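# Close and latch the door between two rooms

## Task

Push the door separating the two rooms fully shut so that it latches. When done, no object other than the robot and the door may be even partly within the area outlined by yellow floor tape (resting on the tape itself is acceptable). The coffee table must be standing upright, and the robot must not have toppled or be left leaning. The door has to stay latched by itself; it does not count if only the robot is holding it there.

## Robot and tools

Robot: a Hello Robot Stretch 4, a single-arm mobile manipulator. It has an omni-wheel base, a lift carriage riding a vertical mast, a telescoping arm that reaches straight out from the carriage, a three-joint wrist (yaw, pitch, roll) and a two-finger gripper. It stands about 1.6 m tall; the base rim lies within 0.23 m of the base origin. There are four onboard cameras: head_camera (top of mast, facing ahead and down; turn the base to aim it), head_left_camera and head_right_camera (fisheyes beside it, aimed more steeply down, showing the base and arm), and wrist_camera (behind the fingers, looking along them, fingertips near the bottom of its image).

Frames: the base frame has its origin on the floor below the base centre, x ahead, y to the left, z up. hand_pose is reported in this frame and marks a point between the open fingertips; with all wrist joints at zero its axes line up with the base frame. Its printed position may be slightly wrong. The odometry frame is where the base frame was when the scene began.

Tool execute_actions: argument "actions" is a list holding one action or nothing (empty list = just report state and images). Optional "cameras" lists which images to return: head_camera, head_left_camera, head_right_camera, wrist_camera or all; omitted/null means all, [] means none. An action holds "base", "joints", or both, plus optional "pace" and "contact_limits"; alternatively it holds only {"end_of_arm": "enable_torque"}, which re-powers any wrist or gripper motor that cut out. All motions in one action start together.
- "base": exactly one key, each a relative offset from where the base last measured itself: translate_m (metres, forward positive, -2 to 2), strafe_m (metres, left positive, -2 to 2), rotate_rad (radians, counter-clockwise seen from above positive, -3.2 to 3.2).
- "joints": absolute targets, named individually: lift_m 0 to 1.2 m; arm_m 0 to 0.55 m extension; wrist_yaw_rad -1.134 to 4.276 (0 ahead, positive turns left, 3.14 tucked back, above 3.4 the arm may obstruct); wrist_pitch_rad -1.117 to 4.259 (0 level, 1.57 pointing down); wrist_roll_rad -1.117 to 4.259 (0 keeps fingers at equal height, positive turns clockwise viewed from behind); gripper_m -0.038 to 0.141 m fingertip gap (negative squeezes fingers together). Joint targets past a limit are clipped and reported; any other bad value or unknown key rejects the whole call with no motion. Done tolerances are ±0.004 for lift, arm, gripper; ±0.02 yaw and roll; ±0.05 pitch.
- "pace": "slow", "default", "fast", "max"; base speed 0.1/0.3/0.4/0.6 m/s, turning 1/2/3/4 rad/s, further capped when the lift is above 0.2 m (down to 0.3 m/s and 1 rad/s at 1.2 m).
- "contact_limits": only {"arm_m": value}, 0 (gentlest) to 0.75 (firmest), default 0.5; how hard the arm may push before halting.
No action runs over 15 s. Joints or base left out of an action may still be driving toward an earlier target without the status showing it. To unfold the wrist at the start, one action with lift_m 0.4 and wrist_yaw_rad 0 works.

Tool wait: "seconds" 0 to 10; commands nothing and returns the same report as an empty action list. Tool zoom_image: "camera" plus "region" [x0, y0, x1, y1] in pixels of that camera's most recent full image, origin top-left, at most 504x504. Tool read_manual: only returns licence texts. Tool finished_scene: "scene" number; ends the current scene for good after the last command is held and reports success. A reply containing no tool call ends everything.

Result lines: base_status and joint_status give how each commanded motion ended: done (for the base, wheels turned the commanded amount even if slipping), off_target (stopped short, may still push), contact_stop_at_<key> (hit something; the part goes slack, a slack lift can sag, slack wheels can roll), limit_stop_at_<name> (built-in limit; limit_stop_at_tilt means leaning over 6 degrees, which slackens lift, arm and wheels; limit_stop_at_own_body means the joint would hit the robot, so move it the other way), torque_fault (wrist or gripper motor overloaded and went limp; send enable_torque). on_its_own describes uncommanded behaviour; "held at" there is the target held, not the position. lidar_m: 12 horizontal ranges in metres from the base origin, 30-degree sectors, the 1st straight ahead then counter-clockwise (4th left, 7th behind, 10th right); "-" means nothing seen or closer than 0.25 m; it sees from about 0.15 m up, misses glass and thin legs. wrist_depth_mm: 7x7 grid of median depths in mm (100 to 2000), row by row from top left. base_odometry counts wheel turns; heading in -3.142..3.142, left positive. If turned_by_wheels and turned_by_imu differ by over ~0.1 rad, the base likely bumped or slipped. base_tilt in degrees (forward, right positive), with a fixed bias up to ~1.5. motor_effort is percent of maximum, positive toward larger joint values, peak in brackets; wheel positives push a right turn. A reported stop in one call cancels the remaining motion calls in that reply.

Gripping: command a gap smaller than the object; readings alone don't confirm a grasp, but a firm squeeze changes the gripper effort. If fingertips snag on a surface below, raise the lift.

Avoid: tipping (more than 1 kg held with arm beyond 0.2 m while driving or turning, or a steady hard push with the gripper high or a high contact limit), knocking over the coffee table, leaving anything inside the taped area, slamming the door or hitting things hard, dropping objects, and wrist torque faults. Check tilt and door state in images before ending the scene.

Each tool is called as name(argument=value, ...) on one line, values as JSON.

## Session

I'll start by looking at the current state and images.

execute_actions(actions=[])

Scene clock: 0.00 s.
base_odometry: x=+0.000 y=+0.000 heading=+0.000 (m, m, rad; odometry frame)
turned_by_wheels: +0.000 (rad since the last result)
turned_by_imu: +0.000 (rad since the last result)
base_tilt: forward=+0.5 right=+0.1 (deg)
lidar_m: 1.11 1.96 1.46 1.48 0.98 0.88 0.90 0.79 0.71 0.72 0.87 1.14
base_status: not commanded
joint_positions: lift_m=+0.180 arm_m=+0.002 wrist_yaw_rad=+3.138 wrist_pitch_rad=+0.020 wrist_roll_rad=+0.014 gripper_m=+0.057
joint_status: not commanded
motor_effort: lift_m=+19 arm_m=-1 wrist_yaw_rad=-2 wrist_pitch_rad=-9 wrist_roll_rad=+1 gripper_m=-5 wheel_0=+0 wheel_1=+0 wheel_2=+0 (%)
hand_pose: x=-0.1157 y=+0.0883 z=+0.3527 quat_wxyz=(+0.002, -0.010, +0.007, +1.000) (m; base frame)
wrist_depth_mm: - 138 1118 1060 960 904 854 / - 130 1098 1060 976 917 866 / - 126 178 1042 976 904 866 / 108 137 232 1060 960 891 866 / 525 1098 1118 1060 976 904 842 / 878 1098 212 1025 214 904 866 / 866 866 904 142 891 878 854
pictures: head_camera, head_left_camera, head_right_camera, wrist_camera
Images, in order (width x height): head_camera 420x560, head_left_camera 420x672, head_right_camera 420x672, wrist_camera 616x392.

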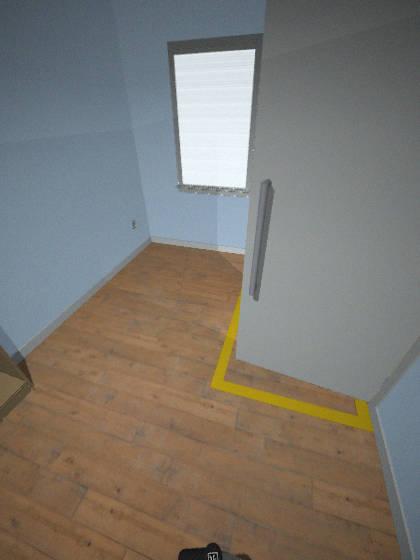

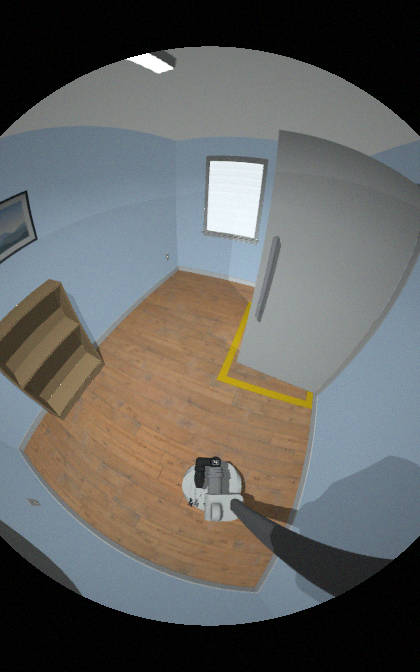

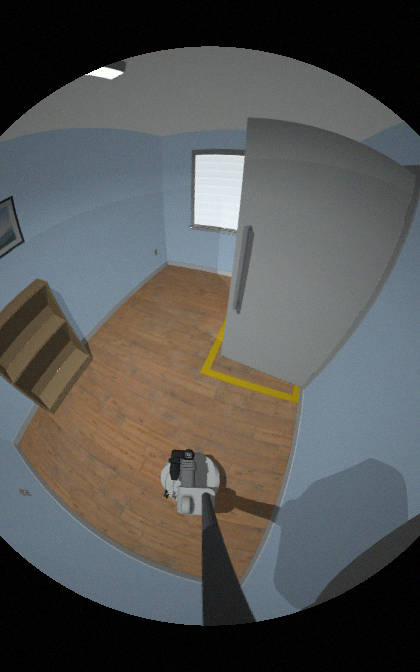

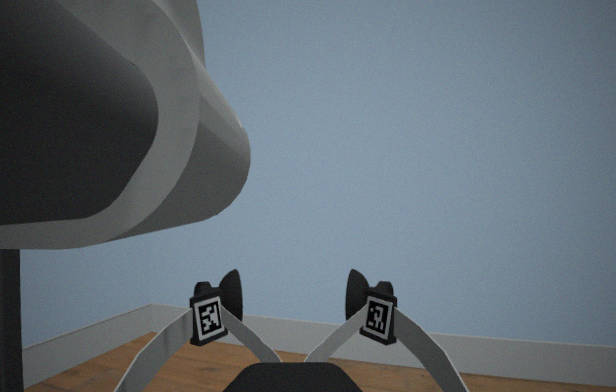

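execute_actions(actions=[{"base": {"rotate_rad": 0.17}, "pace": "fast"}], cameras=["head_camera"])

execute_actions(actions=[{"base": {"translate_m": 1.8}, "pace": "fast"}])

Scene clock: 5.40 s.
base_odometry: x=+0.000 y=+0.000 heading=+0.170 (m, m, rad; odometry frame)
turned_by_wheels: +0.170 (rad since the last result)
turned_by_imu: +0.168 (rad since the last result)
base_tilt: forward=+0.5 right=+0.0 (deg)
lidar_m: 2.55 1.55 1.46 1.28 0.92 0.88 0.92 0.74 0.69 0.75 1.03 1.10
base_status: done
joint_positions: lift_m=+0.180 arm_m=+0.002 wrist_yaw_rad=+3.138 wrist_pitch_rad=+0.020 wrist_roll_rad=+0.014 gripper_m=+0.057
joint_status: not commanded
motor_effort: lift_m=+19(19) arm_m=-1(1) wrist_yaw_rad=-2(2) wrist_pitch_rad=-7(9) wrist_roll_rad=+1(1) gripper_m=-4(6) wheel_0=-2(6) wheel_1=-2(6) wheel_2=-1(8) (%)
hand_pose: x=-0.1157 y=+0.0883 z=+0.3527 quat_wxyz=(+0.002, -0.010, +0.007, +1.000) (m; base frame)
wrist_depth_mm: - 138 1205 1118 991 878 809 / - 130 1205 1098 1008 878 809 / - 126 178 1098 976 878 809 / 109 137 231 1098 976 891 809 / 492 931 1182 1078 991 878 809 / 788 976 211 1078 215 891 809 / 778 878 904 142 904 866 798
pictures: head_camera
Images, in order (width x height): head_camera 420x560.

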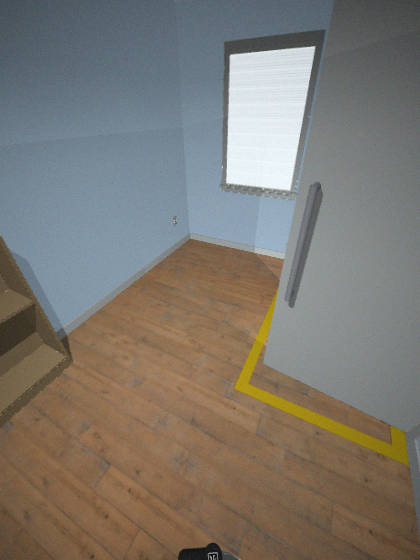

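Scene clock: 11.20 s.
base_odometry: x=+1.774 y=+0.304 heading=+0.170 (m, m, rad; odometry frame)
turned_by_wheels: +0.000 (rad since the last result)
turned_by_imu: +0.002 (rad since the last result)
base_tilt: forward=+0.5 right=+0.1 (deg)
lidar_m: 1.27 0.92 0.86 0.92 1.13 2.44 2.36 0.78 1.50 1.12 1.27 1.22
base_status: done
joint_positions: lift_m=+0.180 arm_m=+0.002 wrist_yaw_rad=+3.138 wrist_pitch_rad=+0.020 wrist_roll_rad=+0.014 gripper_m=+0.057
joint_status: not commanded
motor_effort: lift_m=+19(18) arm_m=-1(1) wrist_yaw_rad=-2(2) wrist_pitch_rad=-9(8) wrist_roll_rad=+2(2) gripper_m=-3(5) wheel_0=-1(6) wheel_1=-1(10) wheel_2=+1(13) (%)
hand_pose: x=-0.1157 y=+0.0883 z=+0.3527 quat_wxyz=(+0.002, -0.010, +0.007, +1.000) (m; base frame)
wrist_depth_mm: - 138 - - - - - / - 130 - - - - - / - 125 179 - - - - / 108 137 232 - - - - / 484 1983 - - - - - / 1281 1464 211 1499 215 1464 1430 / 931 891 904 142 917 946 976
pictures: head_camera, head_left_camera, head_right_camera, wrist_camera
camera_calibration (this result's frames):
wrist_camera: T_world_to_cam=[[0.0507331, 0.998647, 0.0114318, -0.100268], [-0.000194587, 0.0114564, -0.999934, 0.412142], [-0.998712, 0.0507276, 0.000775542, 0.104942], [0, 0, 0, 1]] pos_world=[0.109974, 0.0900876, 0.41318]
Images, in order (width x height): head_camera 420x560, head_left_camera 420x672, head_right_camera 420x672, wrist_camera 616x392.

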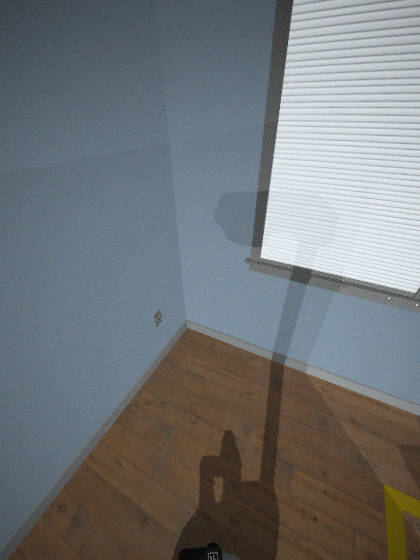

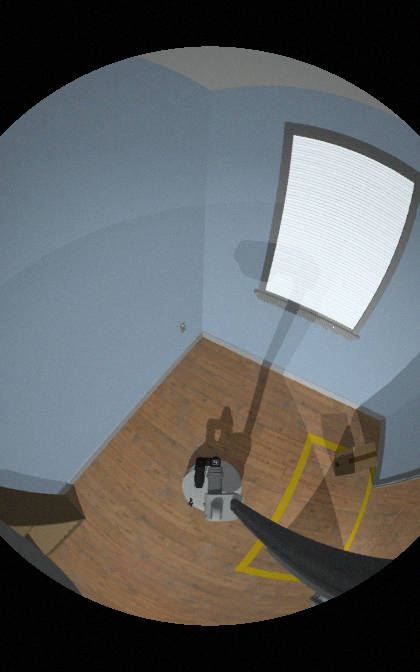

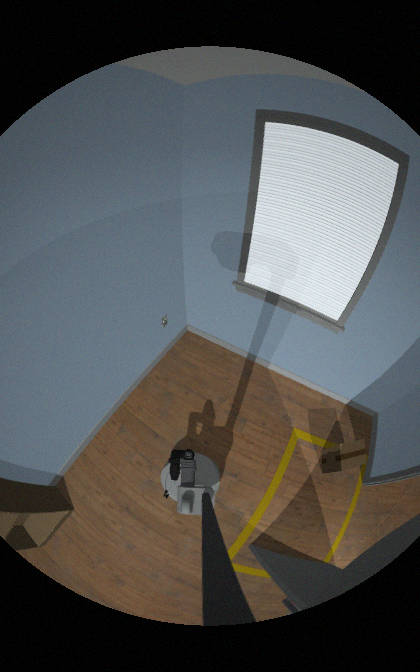

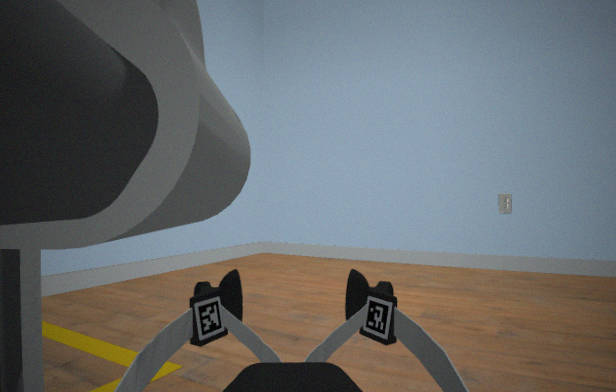

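execute_actions(actions=[{"base": {"rotate_rad": -2.086}, "pace": "fast"}])

Scene clock: 13.47 s.
base_odometry: x=+1.774 y=+0.304 heading=-1.917 (m, m, rad; odometry frame)
turned_by_wheels: -2.086 (rad since the last result)
turned_by_imu: -2.064 (rad since the last result)
base_tilt: forward=+0.5 right=+0.0 (deg)
lidar_m: 1.52 1.11 1.27 1.22 1.25 0.91 0.87 0.90 1.15 2.45 2.27 0.77
base_status: done
joint_positions: lift_m=+0.180 arm_m=+0.002 wrist_yaw_rad=+3.138 wrist_pitch_rad=+0.020 wrist_roll_rad=+0.014 gripper_m=+0.057
joint_status: not commanded
motor_effort: lift_m=+18(19) arm_m=-1(1) wrist_yaw_rad=-1(2) wrist_pitch_rad=-9(9) wrist_roll_rad=+2(2) gripper_m=-2(2) wheel_0=-1(9) wheel_1=-2(9) wheel_2=-1(9) (%)
hand_pose: x=-0.1157 y=+0.0883 z=+0.3527 quat_wxyz=(+0.002, -0.010, +0.007, +1.000) (m; base frame)
wrist_depth_mm: - 137 1042 1042 1042 1025 1060 / - 130 1025 1008 1008 1025 1042 / - 125 178 1025 1025 1060 1042 / 108 137 231 1025 1008 1025 1042 / 603 1008 1008 1025 1008 1025 1025 / 991 991 211 991 214 1025 1042 / 931 904 891 142 891 946 976
pictures: head_camera, head_left_camera, head_right_camera, wrist_camera
camera_calibration (this result's frames):
wrist_camera: T_world_to_cam=[[0.0507526, 0.998646, 0.0114327, -0.100273], [-0.000194435, 0.0114573, -0.999934, 0.412142], [-0.998711, 0.0507471, 0.00077566, 0.104951], [0, 0, 0, 1]] pos_world=[0.109985, 0.0900888, 0.41318]
Images, in order (width x height): head_camera 420x560, head_left_camera 420x672, head_right_camera 420x672, wrist_camera 616x392.

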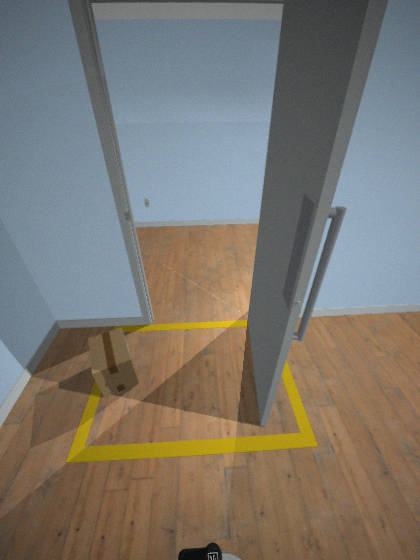

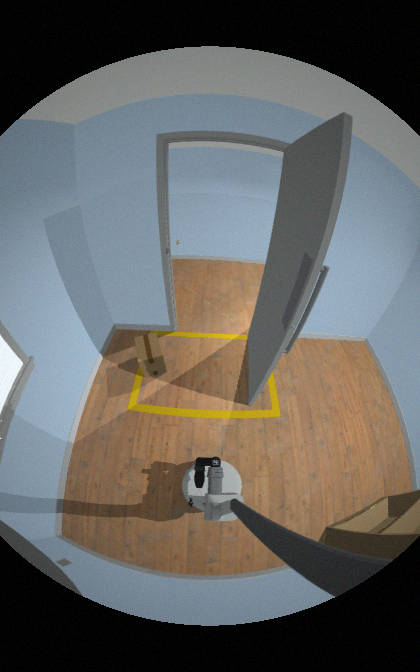

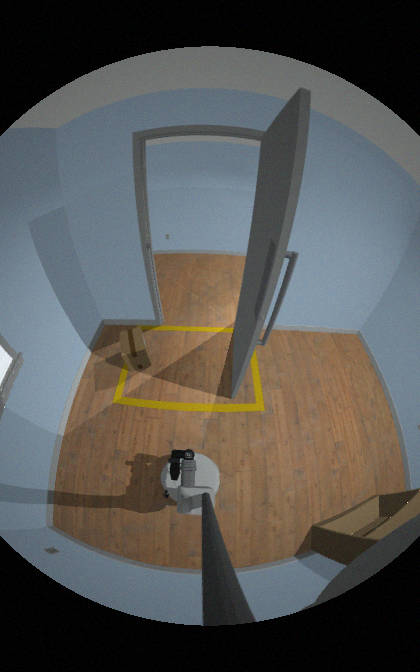

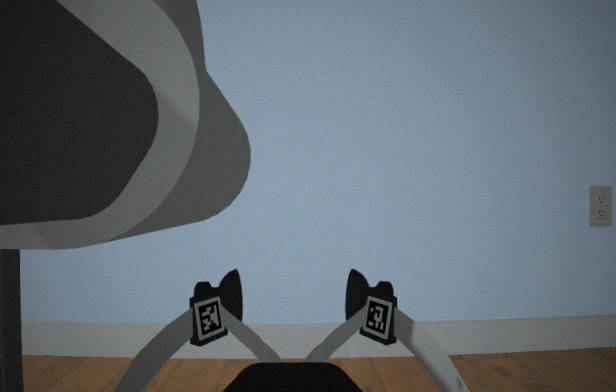

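zoom_image(camera="head_camera", region=[60, 200, 330, 470])

Region (60, 200, 330, 470) of head_camera's 420x560 image, scaled by 1.867, with more detail than that image has.

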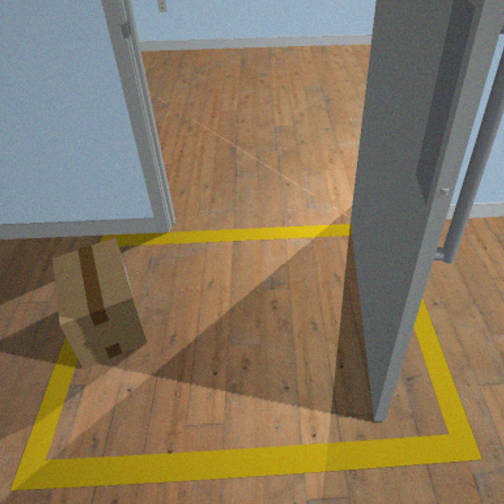

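zoom_image(camera="head_camera", region=[130, 220, 270, 360])

zoom_image(camera="head_camera", region=[0, 290, 180, 470])

zoom_image(camera="head_camera", region=[150, 320, 330, 470])

Region (130, 220, 270, 360) of head_camera's 420x560 image, scaled by 3.600, with more detail than that image has.

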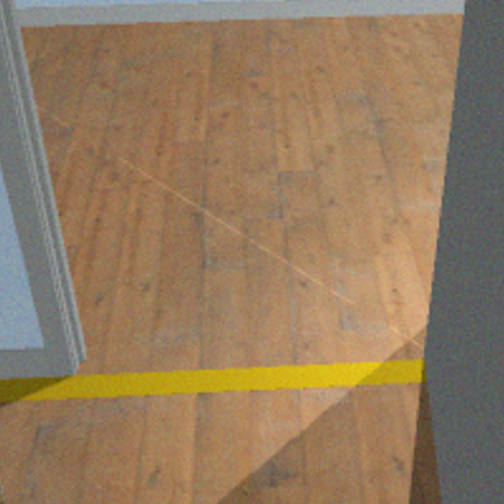

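Region (0, 290, 180, 470) of head_camera's 420x560 image, scaled by 2.800, with more detail than that image has.

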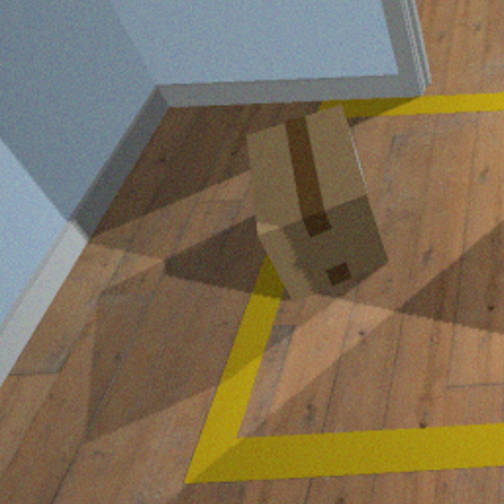

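Region (150, 320, 330, 470) of head_camera's 420x560 image, scaled by 2.800, with more detail than that image has.

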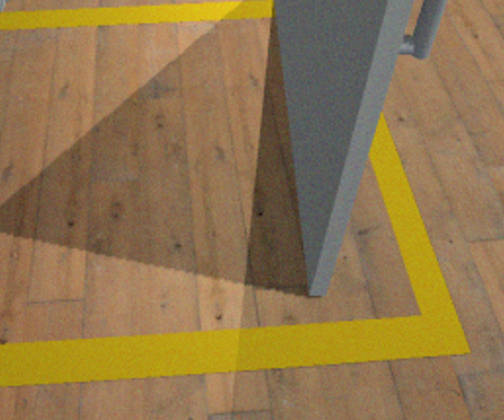

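execute_actions(actions=[{"base": {"translate_m": 1.15}, "joints": {"lift_m": 0.2}, "pace": "fast"}])

Scene clock: 26.07 s.
base_odometry: x=+1.384 y=-0.778 heading=-1.917 (m, m, rad; odometry frame)
turned_by_wheels: +0.000 (rad since the last result)
turned_by_imu: +0.002 (rad since the last result)
base_tilt: forward=+0.3 right=-0.1 (deg)
lidar_m: 2.68 0.64 0.61 0.47 0.64 1.75 2.01 0.45 0.34 0.33 0.36 0.55
base_status: done
joint_positions: lift_m=+0.200 arm_m=+0.002 wrist_yaw_rad=+3.138 wrist_pitch_rad=+0.020 wrist_roll_rad=+0.014 gripper_m=+0.057
joint_status: all done
motor_effort: lift_m=+22(25) arm_m=-1(1) wrist_yaw_rad=-1(2) wrist_pitch_rad=-9(10) wrist_roll_rad=+2(2) gripper_m=-2(4) wheel_0=-1(7) wheel_1=+0(8) wheel_2=+2(12) (%)
hand_pose: x=-0.1157 y=+0.0883 z=+0.3721 quat_wxyz=(+0.002, -0.010, +0.007, +1.000) (m; base frame)
wrist_depth_mm: - 138 - - - - 1708 / - 130 - - - - 1618 / - 126 178 - - - 1661 / 108 137 231 - - - 1661 / 1025 - - - - - 1756 / 1430 1576 211 1576 214 1499 1499 / 976 917 946 141 946 1008 1025
pictures: head_camera, head_left_camera, head_right_camera, wrist_camera
camera_calibration (this result's frames):
wrist_camera: T_world_to_cam=[[0.050753, 0.998646, 0.0114319, -0.100494], [-0.000210228, 0.0114574, -0.999934, 0.431532], [-0.998711, 0.0507473, 0.000791439, 0.10493], [0, 0, 0, 1]] pos_world=[0.109986, 0.0900888, 0.432569]
Images, in order (width x height): head_camera 420x560, head_left_camera 420x672, head_right_camera 420x672, wrist_camera 616x392.

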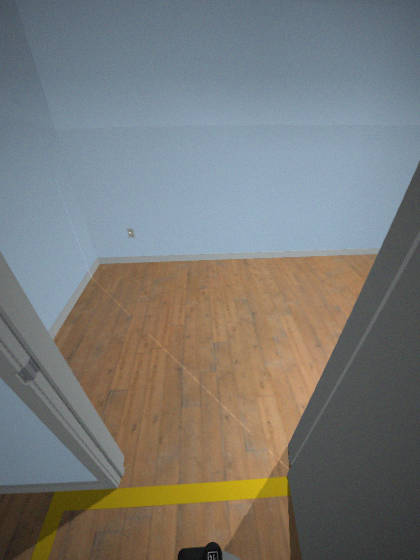

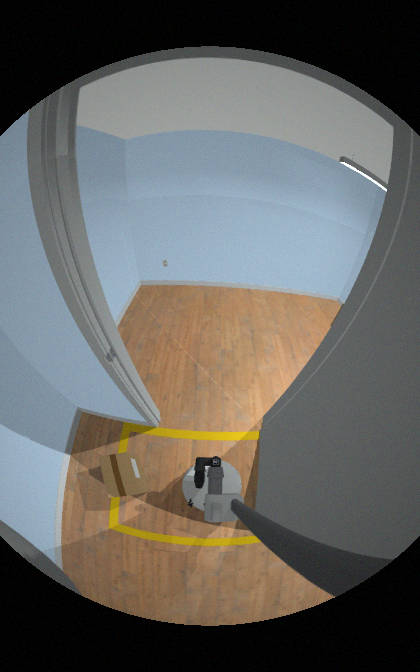

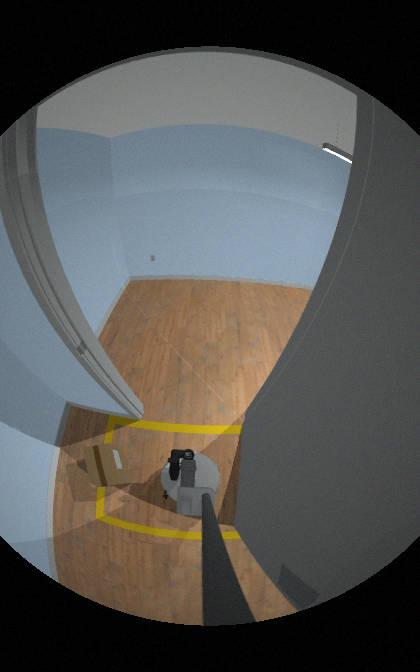

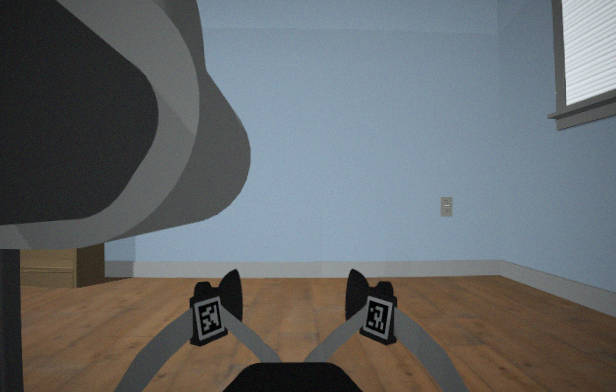

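zoom_image(camera="head_left_camera", region=[50, 390, 270, 570])

Region (50, 390, 270, 570) of head_left_camera's 420x672 image, scaled by 2.291, with more detail than that image has; it fills the top 412 rows of this view, and the rest is white.

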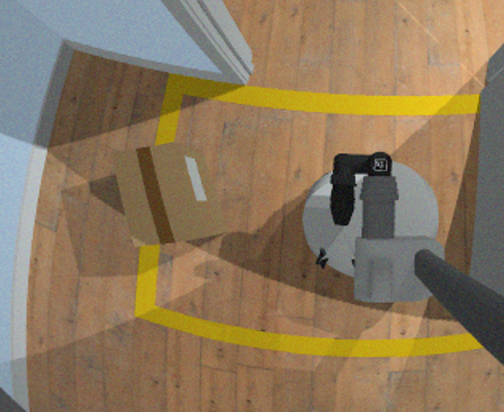

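execute_actions(actions=[{"base": {"strafe_m": 0.2}}], cameras=["head_left_camera"])

execute_actions(actions=[{"base": {"strafe_m": 0.2}, "pace": "slow"}], cameras=["head_left_camera", "head_camera"])

Scene clock: 28.80 s.
base_odometry: x=+1.573 y=-0.846 heading=-1.917 (m, m, rad; odometry frame)
turned_by_wheels: +0.000 (rad since the last result)
turned_by_imu: +0.001 (rad since the last result)
base_tilt: forward=+0.4 right=-0.1 (deg)
lidar_m: 2.69 0.51 0.38 0.29 0.28 1.49 2.03 2.10 0.54 0.53 0.57 2.79
base_status: done
joint_positions: lift_m=+0.200 arm_m=+0.002 wrist_yaw_rad=+3.138 wrist_pitch_rad=+0.020 wrist_roll_rad=+0.014 gripper_m=+0.057
joint_status: not commanded
motor_effort: lift_m=+22(22) arm_m=-1(1) wrist_yaw_rad=-2(2) wrist_pitch_rad=-7(8) wrist_roll_rad=+2(2) gripper_m=-3(3) wheel_0=+1(8) wheel_1=+0(10) wheel_2=+0(1) (%)
hand_pose: x=-0.1157 y=+0.0883 z=+0.3721 quat_wxyz=(+0.002, -0.010, +0.007, +1.000) (m; base frame)
wrist_depth_mm: - 138 - - - 1983 1430 / - 130 - - - - 1397 / - 125 178 - - - 1430 / 109 137 230 - - - 1430 / 1025 - - - - - 1397 / 1430 1537 211 1576 215 1537 1366 / 976 946 931 142 946 1008 1025
pictures: head_left_camera
Images, in order (width x height): head_left_camera 420x672.

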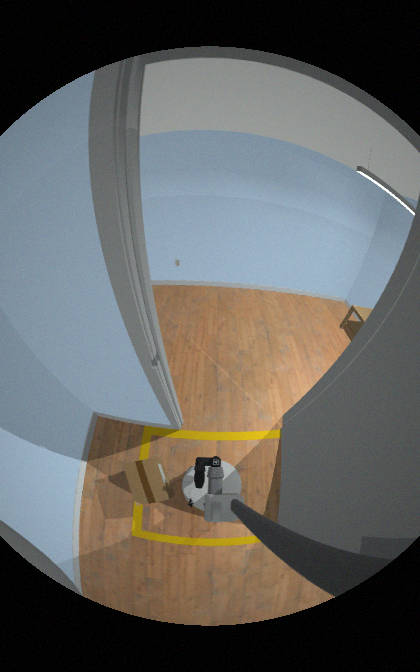

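Scene clock: 31.93 s.
base_odometry: x=+1.760 y=-0.913 heading=-1.916 (m, m, rad; odometry frame)
turned_by_wheels: +0.001 (rad since the last result)
turned_by_imu: +0.002 (rad since the last result)
base_tilt: forward=+0.3 right=+0.1 (deg)
lidar_m: 0.43 0.48 0.25 0.25 0.25 1.19 2.03 2.12 0.74 0.73 0.80 2.79
base_status: done
joint_positions: lift_m=+0.200 arm_m=+0.002 wrist_yaw_rad=+3.138 wrist_pitch_rad=+0.020 wrist_roll_rad=+0.014 gripper_m=+0.057
joint_status: not commanded
motor_effort: lift_m=+23(23) arm_m=-1(1) wrist_yaw_rad=-1(2) wrist_pitch_rad=-9(7) wrist_roll_rad=+1(1) gripper_m=-7(7) wheel_0=-8(12) wheel_1=+16(15) wheel_2=+2(4) (%)
hand_pose: x=-0.1157 y=+0.0883 z=+0.3721 quat_wxyz=(+0.002, -0.010, +0.007, +1.000) (m; base frame)
wrist_depth_mm: - 138 - - - 1618 1118 / - 130 - - - 1618 1118 / - 125 179 - - 1661 1118 / 108 137 232 - - 1661 1138 / - - - - - 1618 1138 / 1430 1499 211 1576 215 1430 1138 / 991 917 946 142 931 1008 991
pictures: head_camera, head_left_camera
Images, in order (width x height): head_camera 420x560, head_left_camera 420x672.

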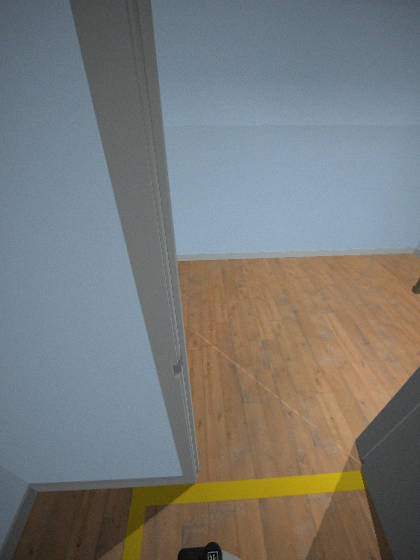

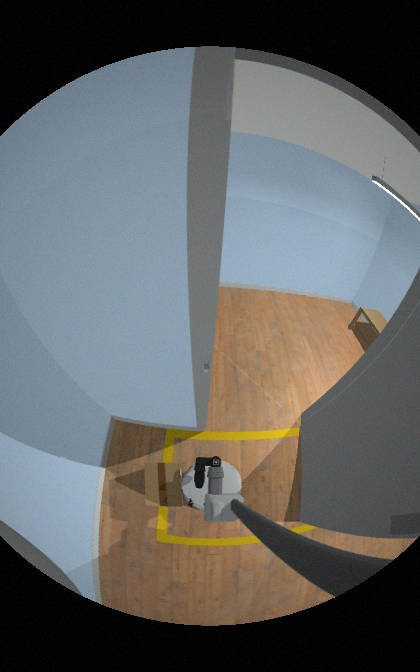

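execute_actions(actions=[{"base": {"strafe_m": 0.28}, "pace": "slow"}], cameras=["head_left_camera", "head_camera"])

Scene clock: 36.43 s.
base_odometry: x=+2.023 y=-1.007 heading=-1.916 (m, m, rad; odometry frame)
turned_by_wheels: +0.000 (rad since the last result)
turned_by_imu: +0.002 (rad since the last result)
base_tilt: forward=+0.4 right=+0.0 (deg)
lidar_m: 0.43 0.46 0.25 0.25 0.25 0.85 2.03 2.12 1.03 1.00 1.10 0.46
base_status: done
joint_positions: lift_m=+0.200 arm_m=+0.002 wrist_yaw_rad=+3.138 wrist_pitch_rad=+0.020 wrist_roll_rad=+0.014 gripper_m=+0.057
joint_status: not commanded
motor_effort: lift_m=+22(22) arm_m=-1(1) wrist_yaw_rad=-2(1) wrist_pitch_rad=-7(8) wrist_roll_rad=+2(2) gripper_m=-4(2) wheel_0=-13(15) wheel_1=+12(18) wheel_2=+1(3) (%)
hand_pose: x=-0.1157 y=+0.0883 z=+0.3721 quat_wxyz=(+0.002, -0.010, +0.007, +1.000) (m; base frame)
wrist_depth_mm: - 138 - - - 1025 732 / - 130 - - - 1060 741 / - 126 178 - - 1042 741 / 108 137 233 - - 1078 741 / - - - - - 1060 750 / 1397 1499 211 1576 215 1060 741 / 976 931 931 142 931 931 732
pictures: head_camera, head_left_camera
Images, in order (width x height): head_camera 420x560, head_left_camera 420x672.

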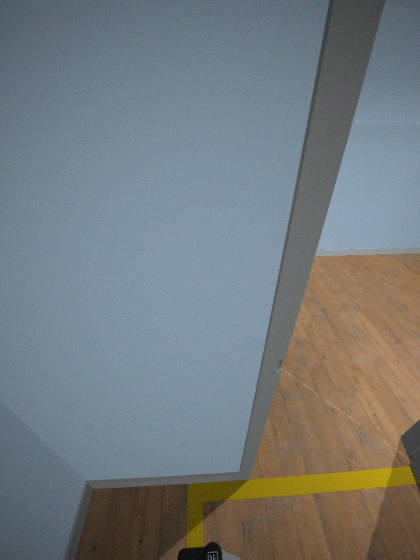

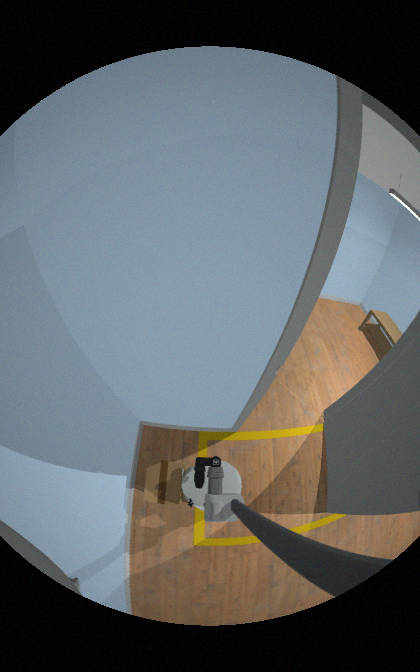

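zoom_image(camera="head_left_camera", region=[110, 400, 290, 570])

Region (110, 400, 290, 570) of head_left_camera's 420x672 image, scaled by 2.800, with more detail than that image has.

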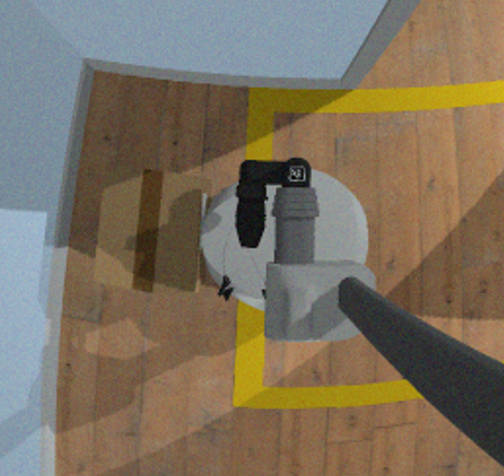

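execute_actions(actions=[{"base": {"strafe_m": -0.08}, "pace": "fast"}], cameras=[])

execute_actions(actions=[{"base": {"rotate_rad": 0.785}, "pace": "fast"}], cameras=["head_left_camera", "wrist_camera"])

Scene clock: 50.73 s.
base_odometry: x=+1.948 y=-0.980 heading=-1.916 (m, m, rad; odometry frame)
turned_by_wheels: +0.000 (rad since the last result)
turned_by_imu: +0.000 (rad since the last result)
base_tilt: forward=+0.4 right=-0.1 (deg)
lidar_m: 0.43 0.46 0.28 0.26 0.30 0.93 2.02 2.13 0.95 0.92 1.00 0.47
base_status: done
joint_positions: lift_m=+0.200 arm_m=+0.002 wrist_yaw_rad=+3.138 wrist_pitch_rad=+0.020 wrist_roll_rad=+0.014 gripper_m=+0.057
joint_status: not commanded
motor_effort: lift_m=+22(22) arm_m=-1(1) wrist_yaw_rad=-2(2) wrist_pitch_rad=-9(8) wrist_roll_rad=+2(2) gripper_m=-3(4) wheel_0=-1(9) wheel_1=+1(11) wheel_2=+1(1) (%)
hand_pose: x=-0.1157 y=+0.0883 z=+0.3721 quat_wxyz=(+0.002, -0.010, +0.007, +1.000) (m; base frame)
wrist_depth_mm: - 138 - - - 1205 798 / - 130 - - - 1205 842 / - 126 178 - - 1205 842 / 108 137 231 - - 1229 854 / - - - - - 1229 854 / 1430 1576 212 1537 215 1229 854 / 991 917 946 142 931 976 831
pictures: none
No camera images: the call's "cameras" was empty. Leave "cameras" out to get every camera's image.

Scene clock: 52.03 s.
base_odometry: x=+1.948 y=-0.980 heading=-1.131 (m, m, rad; odometry frame)
turned_by_wheels: +0.785 (rad since the last result)
turned_by_imu: +0.777 (rad since the last result)
base_tilt: forward=+0.4 right=-0.1 (deg)
lidar_m: 0.53 0.27 0.27 0.80 1.35 2.03 2.35 0.93 0.94 2.86 0.44 0.45
base_status: done
joint_positions: lift_m=+0.200 arm_m=+0.002 wrist_yaw_rad=+3.138 wrist_pitch_rad=+0.020 wrist_roll_rad=+0.014 gripper_m=+0.057
joint_status: not commanded
motor_effort: lift_m=+22(22) arm_m=-1(1) wrist_yaw_rad=-2(2) wrist_pitch_rad=-8(7) wrist_roll_rad=+2(1) gripper_m=-5(5) wheel_0=+0(8) wheel_1=+1(8) wheel_2=+0(9) (%)
hand_pose: x=-0.1157 y=+0.0883 z=+0.3721 quat_wxyz=(+0.002, -0.010, +0.007, +1.000) (m; base frame)
wrist_depth_mm: - 138 - - - 1921 1808 / - 130 - - - - 1808 / - 125 178 - - 1983 1808 / 108 137 231 - - 1983 1756 / 549 1008 - - - 1983 1708 / 917 1025 211 1576 215 1537 1464 / 917 946 946 141 931 991 1008
pictures: head_left_camera, wrist_camera
camera_calibration (this result's frames):
wrist_camera: T_world_to_cam=[[0.0507528, 0.998646, 0.0114316, -0.100494], [-0.000210202, 0.011457, -0.999934, 0.431544], [-0.998711, 0.0507471, 0.000791395, 0.104933], [0, 0, 0, 1]] pos_world=[0.109989, 0.0900888, 0.432582]
Images, in order (width x height): head_left_camera 420x672, wrist_camera 616x392.

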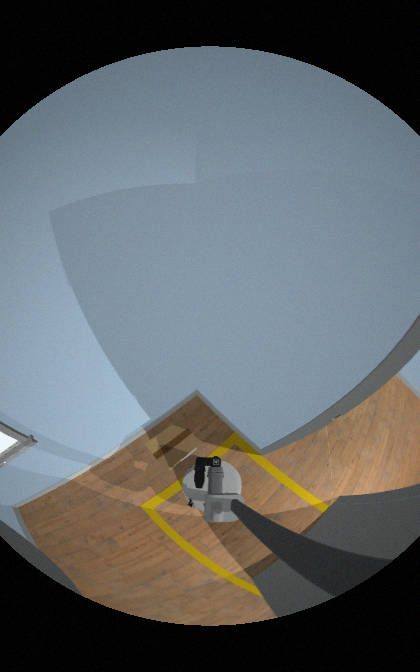

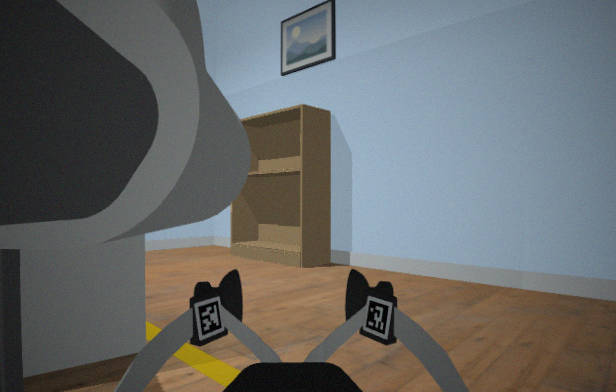

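execute_actions(actions=[{"base": {"translate_m": -1.3}, "pace": "fast"}], cameras=["head_camera", "head_left_camera", "head_right_camera"])

Scene clock: 57.93 s.
base_odometry: x=+1.394 y=+0.196 heading=-1.131 (m, m, rad; odometry frame)
turned_by_wheels: +0.000 (rad since the last result)
turned_by_imu: -0.001 (rad since the last result)
base_tilt: forward=+0.4 right=+0.1 (deg)
lidar_m: 1.40 1.53 1.56 1.28 1.10 1.11 1.05 2.12 2.13 1.60 0.45 0.48
base_status: done
joint_positions: lift_m=+0.200 arm_m=+0.002 wrist_yaw_rad=+3.138 wrist_pitch_rad=+0.020 wrist_roll_rad=+0.014 gripper_m=+0.057
joint_status: not commanded
motor_effort: lift_m=+22(22) arm_m=-1(1) wrist_yaw_rad=-1(1) wrist_pitch_rad=-9(9) wrist_roll_rad=+3(1) gripper_m=-6(3) wheel_0=-1(7) wheel_1=+1(5) wheel_2=+0(13) (%)
hand_pose: x=-0.1157 y=+0.0883 z=+0.3721 quat_wxyz=(+0.002, -0.010, +0.007, +1.000) (m; base frame)
wrist_depth_mm: - 137 1708 1308 1281 1098 960 / - 130 1661 1336 1336 1118 960 / - 125 178 1255 1336 1118 991 / 109 137 232 1336 1308 1098 960 / 1042 - 1756 1308 1281 1098 976 / 1430 1499 212 1229 215 1078 976 / 991 931 946 142 946 991 946
pictures: head_camera, head_left_camera, head_right_camera
Images, in order (width x height): head_camera 420x560, head_left_camera 420x672, head_right_camera 420x672.

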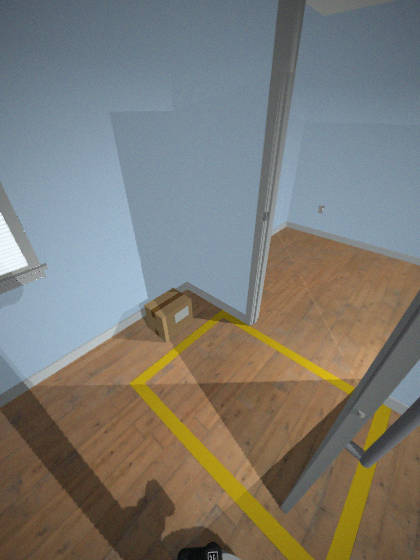

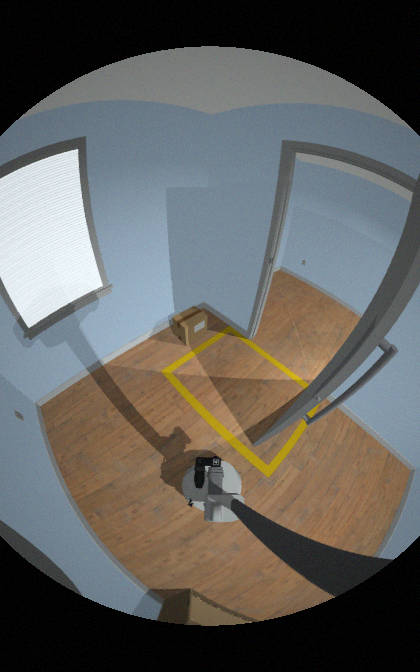

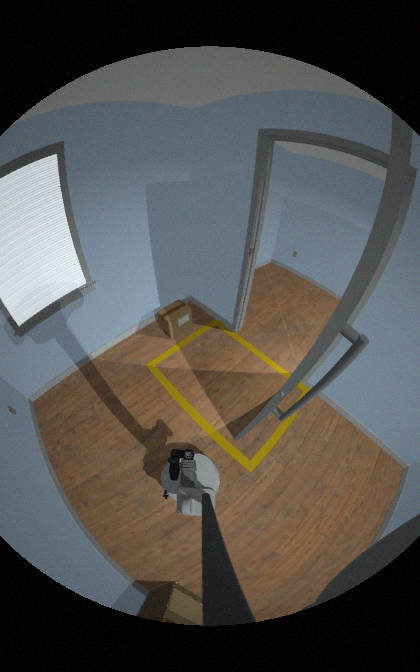

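execute_actions(actions=[{"base": {"strafe_m": -0.58}, "pace": "fast"}], cameras=["head_camera", "head_left_camera", "head_right_camera"])

Scene clock: 62.33 s.
base_odometry: x=+0.869 y=-0.051 heading=-1.131 (m, m, rad; odometry frame)
turned_by_wheels: +0.000 (rad since the last result)
turned_by_imu: -0.002 (rad since the last result)
base_tilt: forward=+0.4 right=+0.0 (deg)
lidar_m: 0.41 0.29 1.99 1.77 1.51 1.25 1.44 1.74 1.73 1.13 0.95 0.63
base_status: done
joint_positions: lift_m=+0.200 arm_m=+0.002 wrist_yaw_rad=+3.138 wrist_pitch_rad=+0.020 wrist_roll_rad=+0.014 gripper_m=+0.057
joint_status: not commanded
motor_effort: lift_m=+22(22) arm_m=-1(1) wrist_yaw_rad=-2(2) wrist_pitch_rad=-9(8) wrist_roll_rad=+2(1) gripper_m=-5(3) wheel_0=+0(11) wheel_1=+0(10) wheel_2=+0(1) (%)
hand_pose: x=-0.1157 y=+0.0883 z=+0.3721 quat_wxyz=(+0.002, -0.010, +0.007, +1.000) (m; base frame)
wrist_depth_mm: - 138 - - 1708 1366 1336 / - 130 - - 1808 1397 1308 / - 126 178 - 1661 1430 1336 / 108 137 231 - 1756 1464 1308 / 878 1756 - - 1708 1464 1308 / 1430 1537 211 1576 215 1281 1281 / 1008 931 946 142 931 991 1008
pictures: head_camera, head_left_camera, head_right_camera
Images, in order (width x height): head_camera 420x560, head_left_camera 420x672, head_right_camera 420x672.

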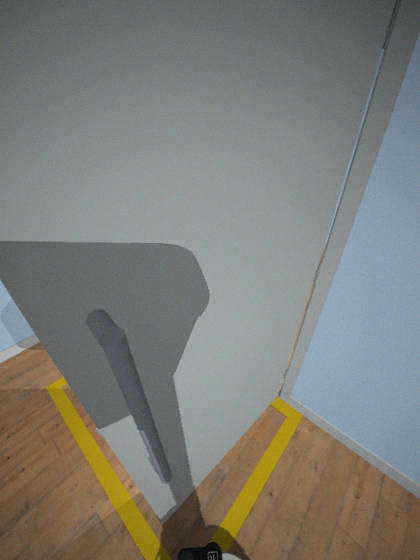

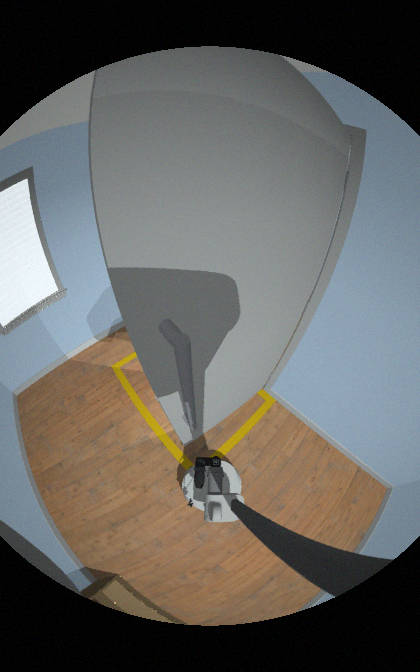

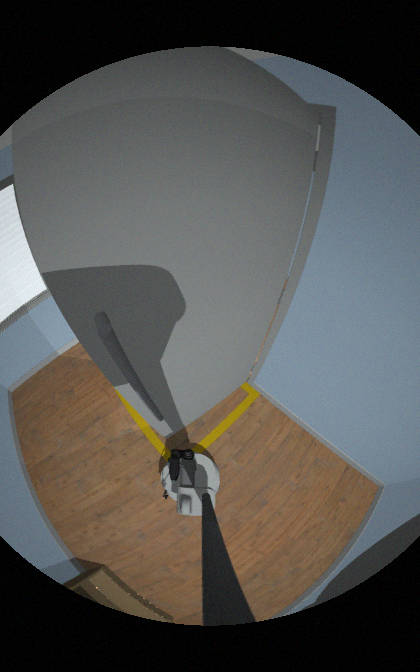

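execute_actions(actions=[{"base": {"translate_m": 0.35}, "pace": "slow"}], cameras=["head_camera", "head_left_camera", "head_right_camera"])

Scene clock: 69.50 s.
base_odometry: x=+1.019 y=-0.368 heading=-1.131 (m, m, rad; odometry frame)
turned_by_wheels: +0.000 (rad since the last result)
turned_by_imu: +0.001 (rad since the last result)
base_tilt: forward=+0.4 right=+0.1 (deg)
lidar_m: 0.25 - 0.25 0.30 1.77 1.56 1.74 1.97 1.45 0.83 0.69 0.32
base_status: done
joint_positions: lift_m=+0.200 arm_m=+0.001 wrist_yaw_rad=+3.139 wrist_pitch_rad=+0.020 wrist_roll_rad=+0.014 gripper_m=+0.057
joint_status: not commanded
motor_effort: lift_m=+22(22) arm_m=+0(1) wrist_yaw_rad=-3(23) wrist_pitch_rad=-8(9) wrist_roll_rad=+1(1) gripper_m=-4(5) wheel_0=+2(5) wheel_1=+3(7) wheel_2=-2(8) (%)
hand_pose: x=-0.1159 y=+0.0882 z=+0.3721 quat_wxyz=(+0.001, -0.010, +0.007, +1.000) (m; base frame)
wrist_depth_mm: - 138 - - - 1661 1499 / - 130 - - 1983 1661 1537 / - 125 178 - 1921 1708 1537 / 109 137 230 - - 1661 1499 / 960 - - - 1983 1708 1537 / 1430 1537 212 1576 214 1537 1464 / 976 931 931 142 931 991 1008
pictures: head_camera, head_left_camera, head_right_camera
Images, in order (width x height): head_camera 420x560, head_left_camera 420x672, head_right_camera 420x672.

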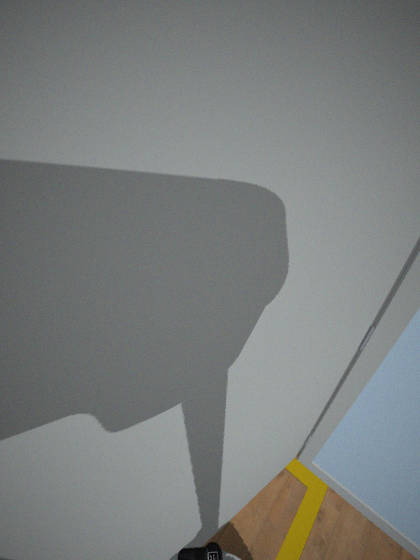

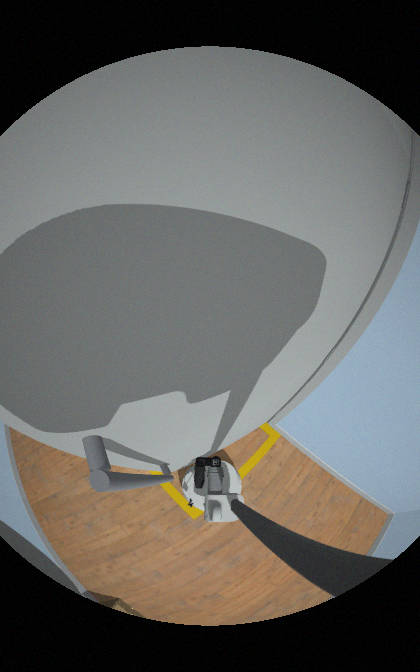

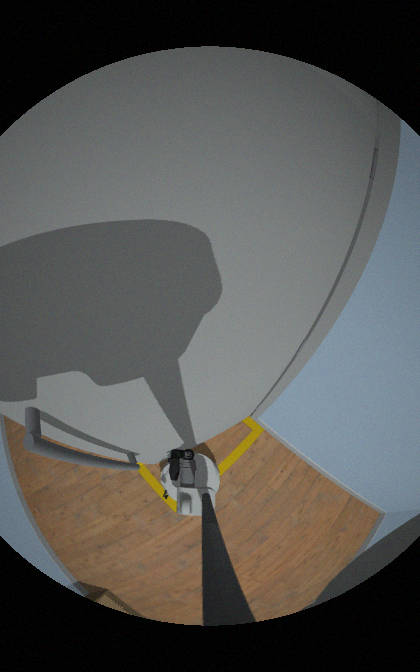

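execute_actions(actions=[{"base": {"translate_m": 0.58}, "pace": "slow"}], cameras=["head_camera", "head_left_camera", "head_right_camera"])

Scene clock: 78.43 s.
base_odometry: x=+1.266 y=-0.892 heading=-1.131 (m, m, rad; odometry frame)
turned_by_wheels: +0.000 (rad since the last result)
turned_by_imu: +0.001 (rad since the last result)
base_tilt: forward=+0.4 right=+0.1 (deg)
lidar_m: 0.25 0.28 0.94 1.54 2.18 2.10 2.21 2.38 0.61 0.28 0.25 -
base_status: done
joint_positions: lift_m=+0.200 arm_m=+0.001 wrist_yaw_rad=+3.139 wrist_pitch_rad=+0.020 wrist_roll_rad=+0.014 gripper_m=+0.057
joint_status: not commanded
motor_effort: lift_m=+22(22) arm_m=+1(0) wrist_yaw_rad=-3(7) wrist_pitch_rad=-8(9) wrist_roll_rad=+2(1) gripper_m=+0(3) wheel_0=+1(5) wheel_1=+3(7) wheel_2=-1(5) (%)
hand_pose: x=-0.1159 y=+0.0882 z=+0.3721 quat_wxyz=(+0.001, -0.010, +0.007, +1.000) (m; base frame)
wrist_depth_mm: - 137 - - - - 1863 / - 129 - - - - 1863 / - 126 178 - - - 1921 / 109 136 231 - - - 1863 / - - - - - - 1863 / 1430 1499 211 1576 215 1537 1499 / 960 931 946 142 946 991 1008
pictures: head_camera, head_left_camera, head_right_camera
Images, in order (width x height): head_camera 420x560, head_left_camera 420x672, head_right_camera 420x672.

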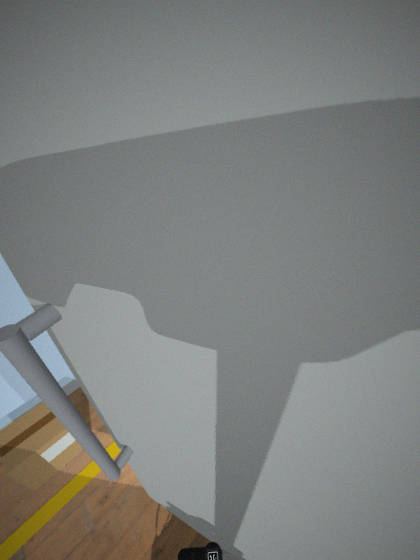

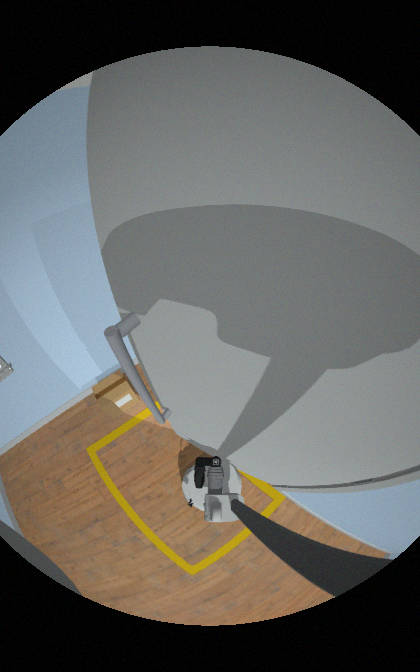

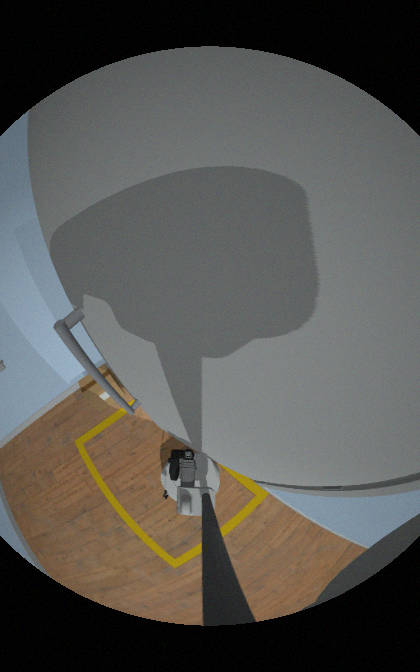

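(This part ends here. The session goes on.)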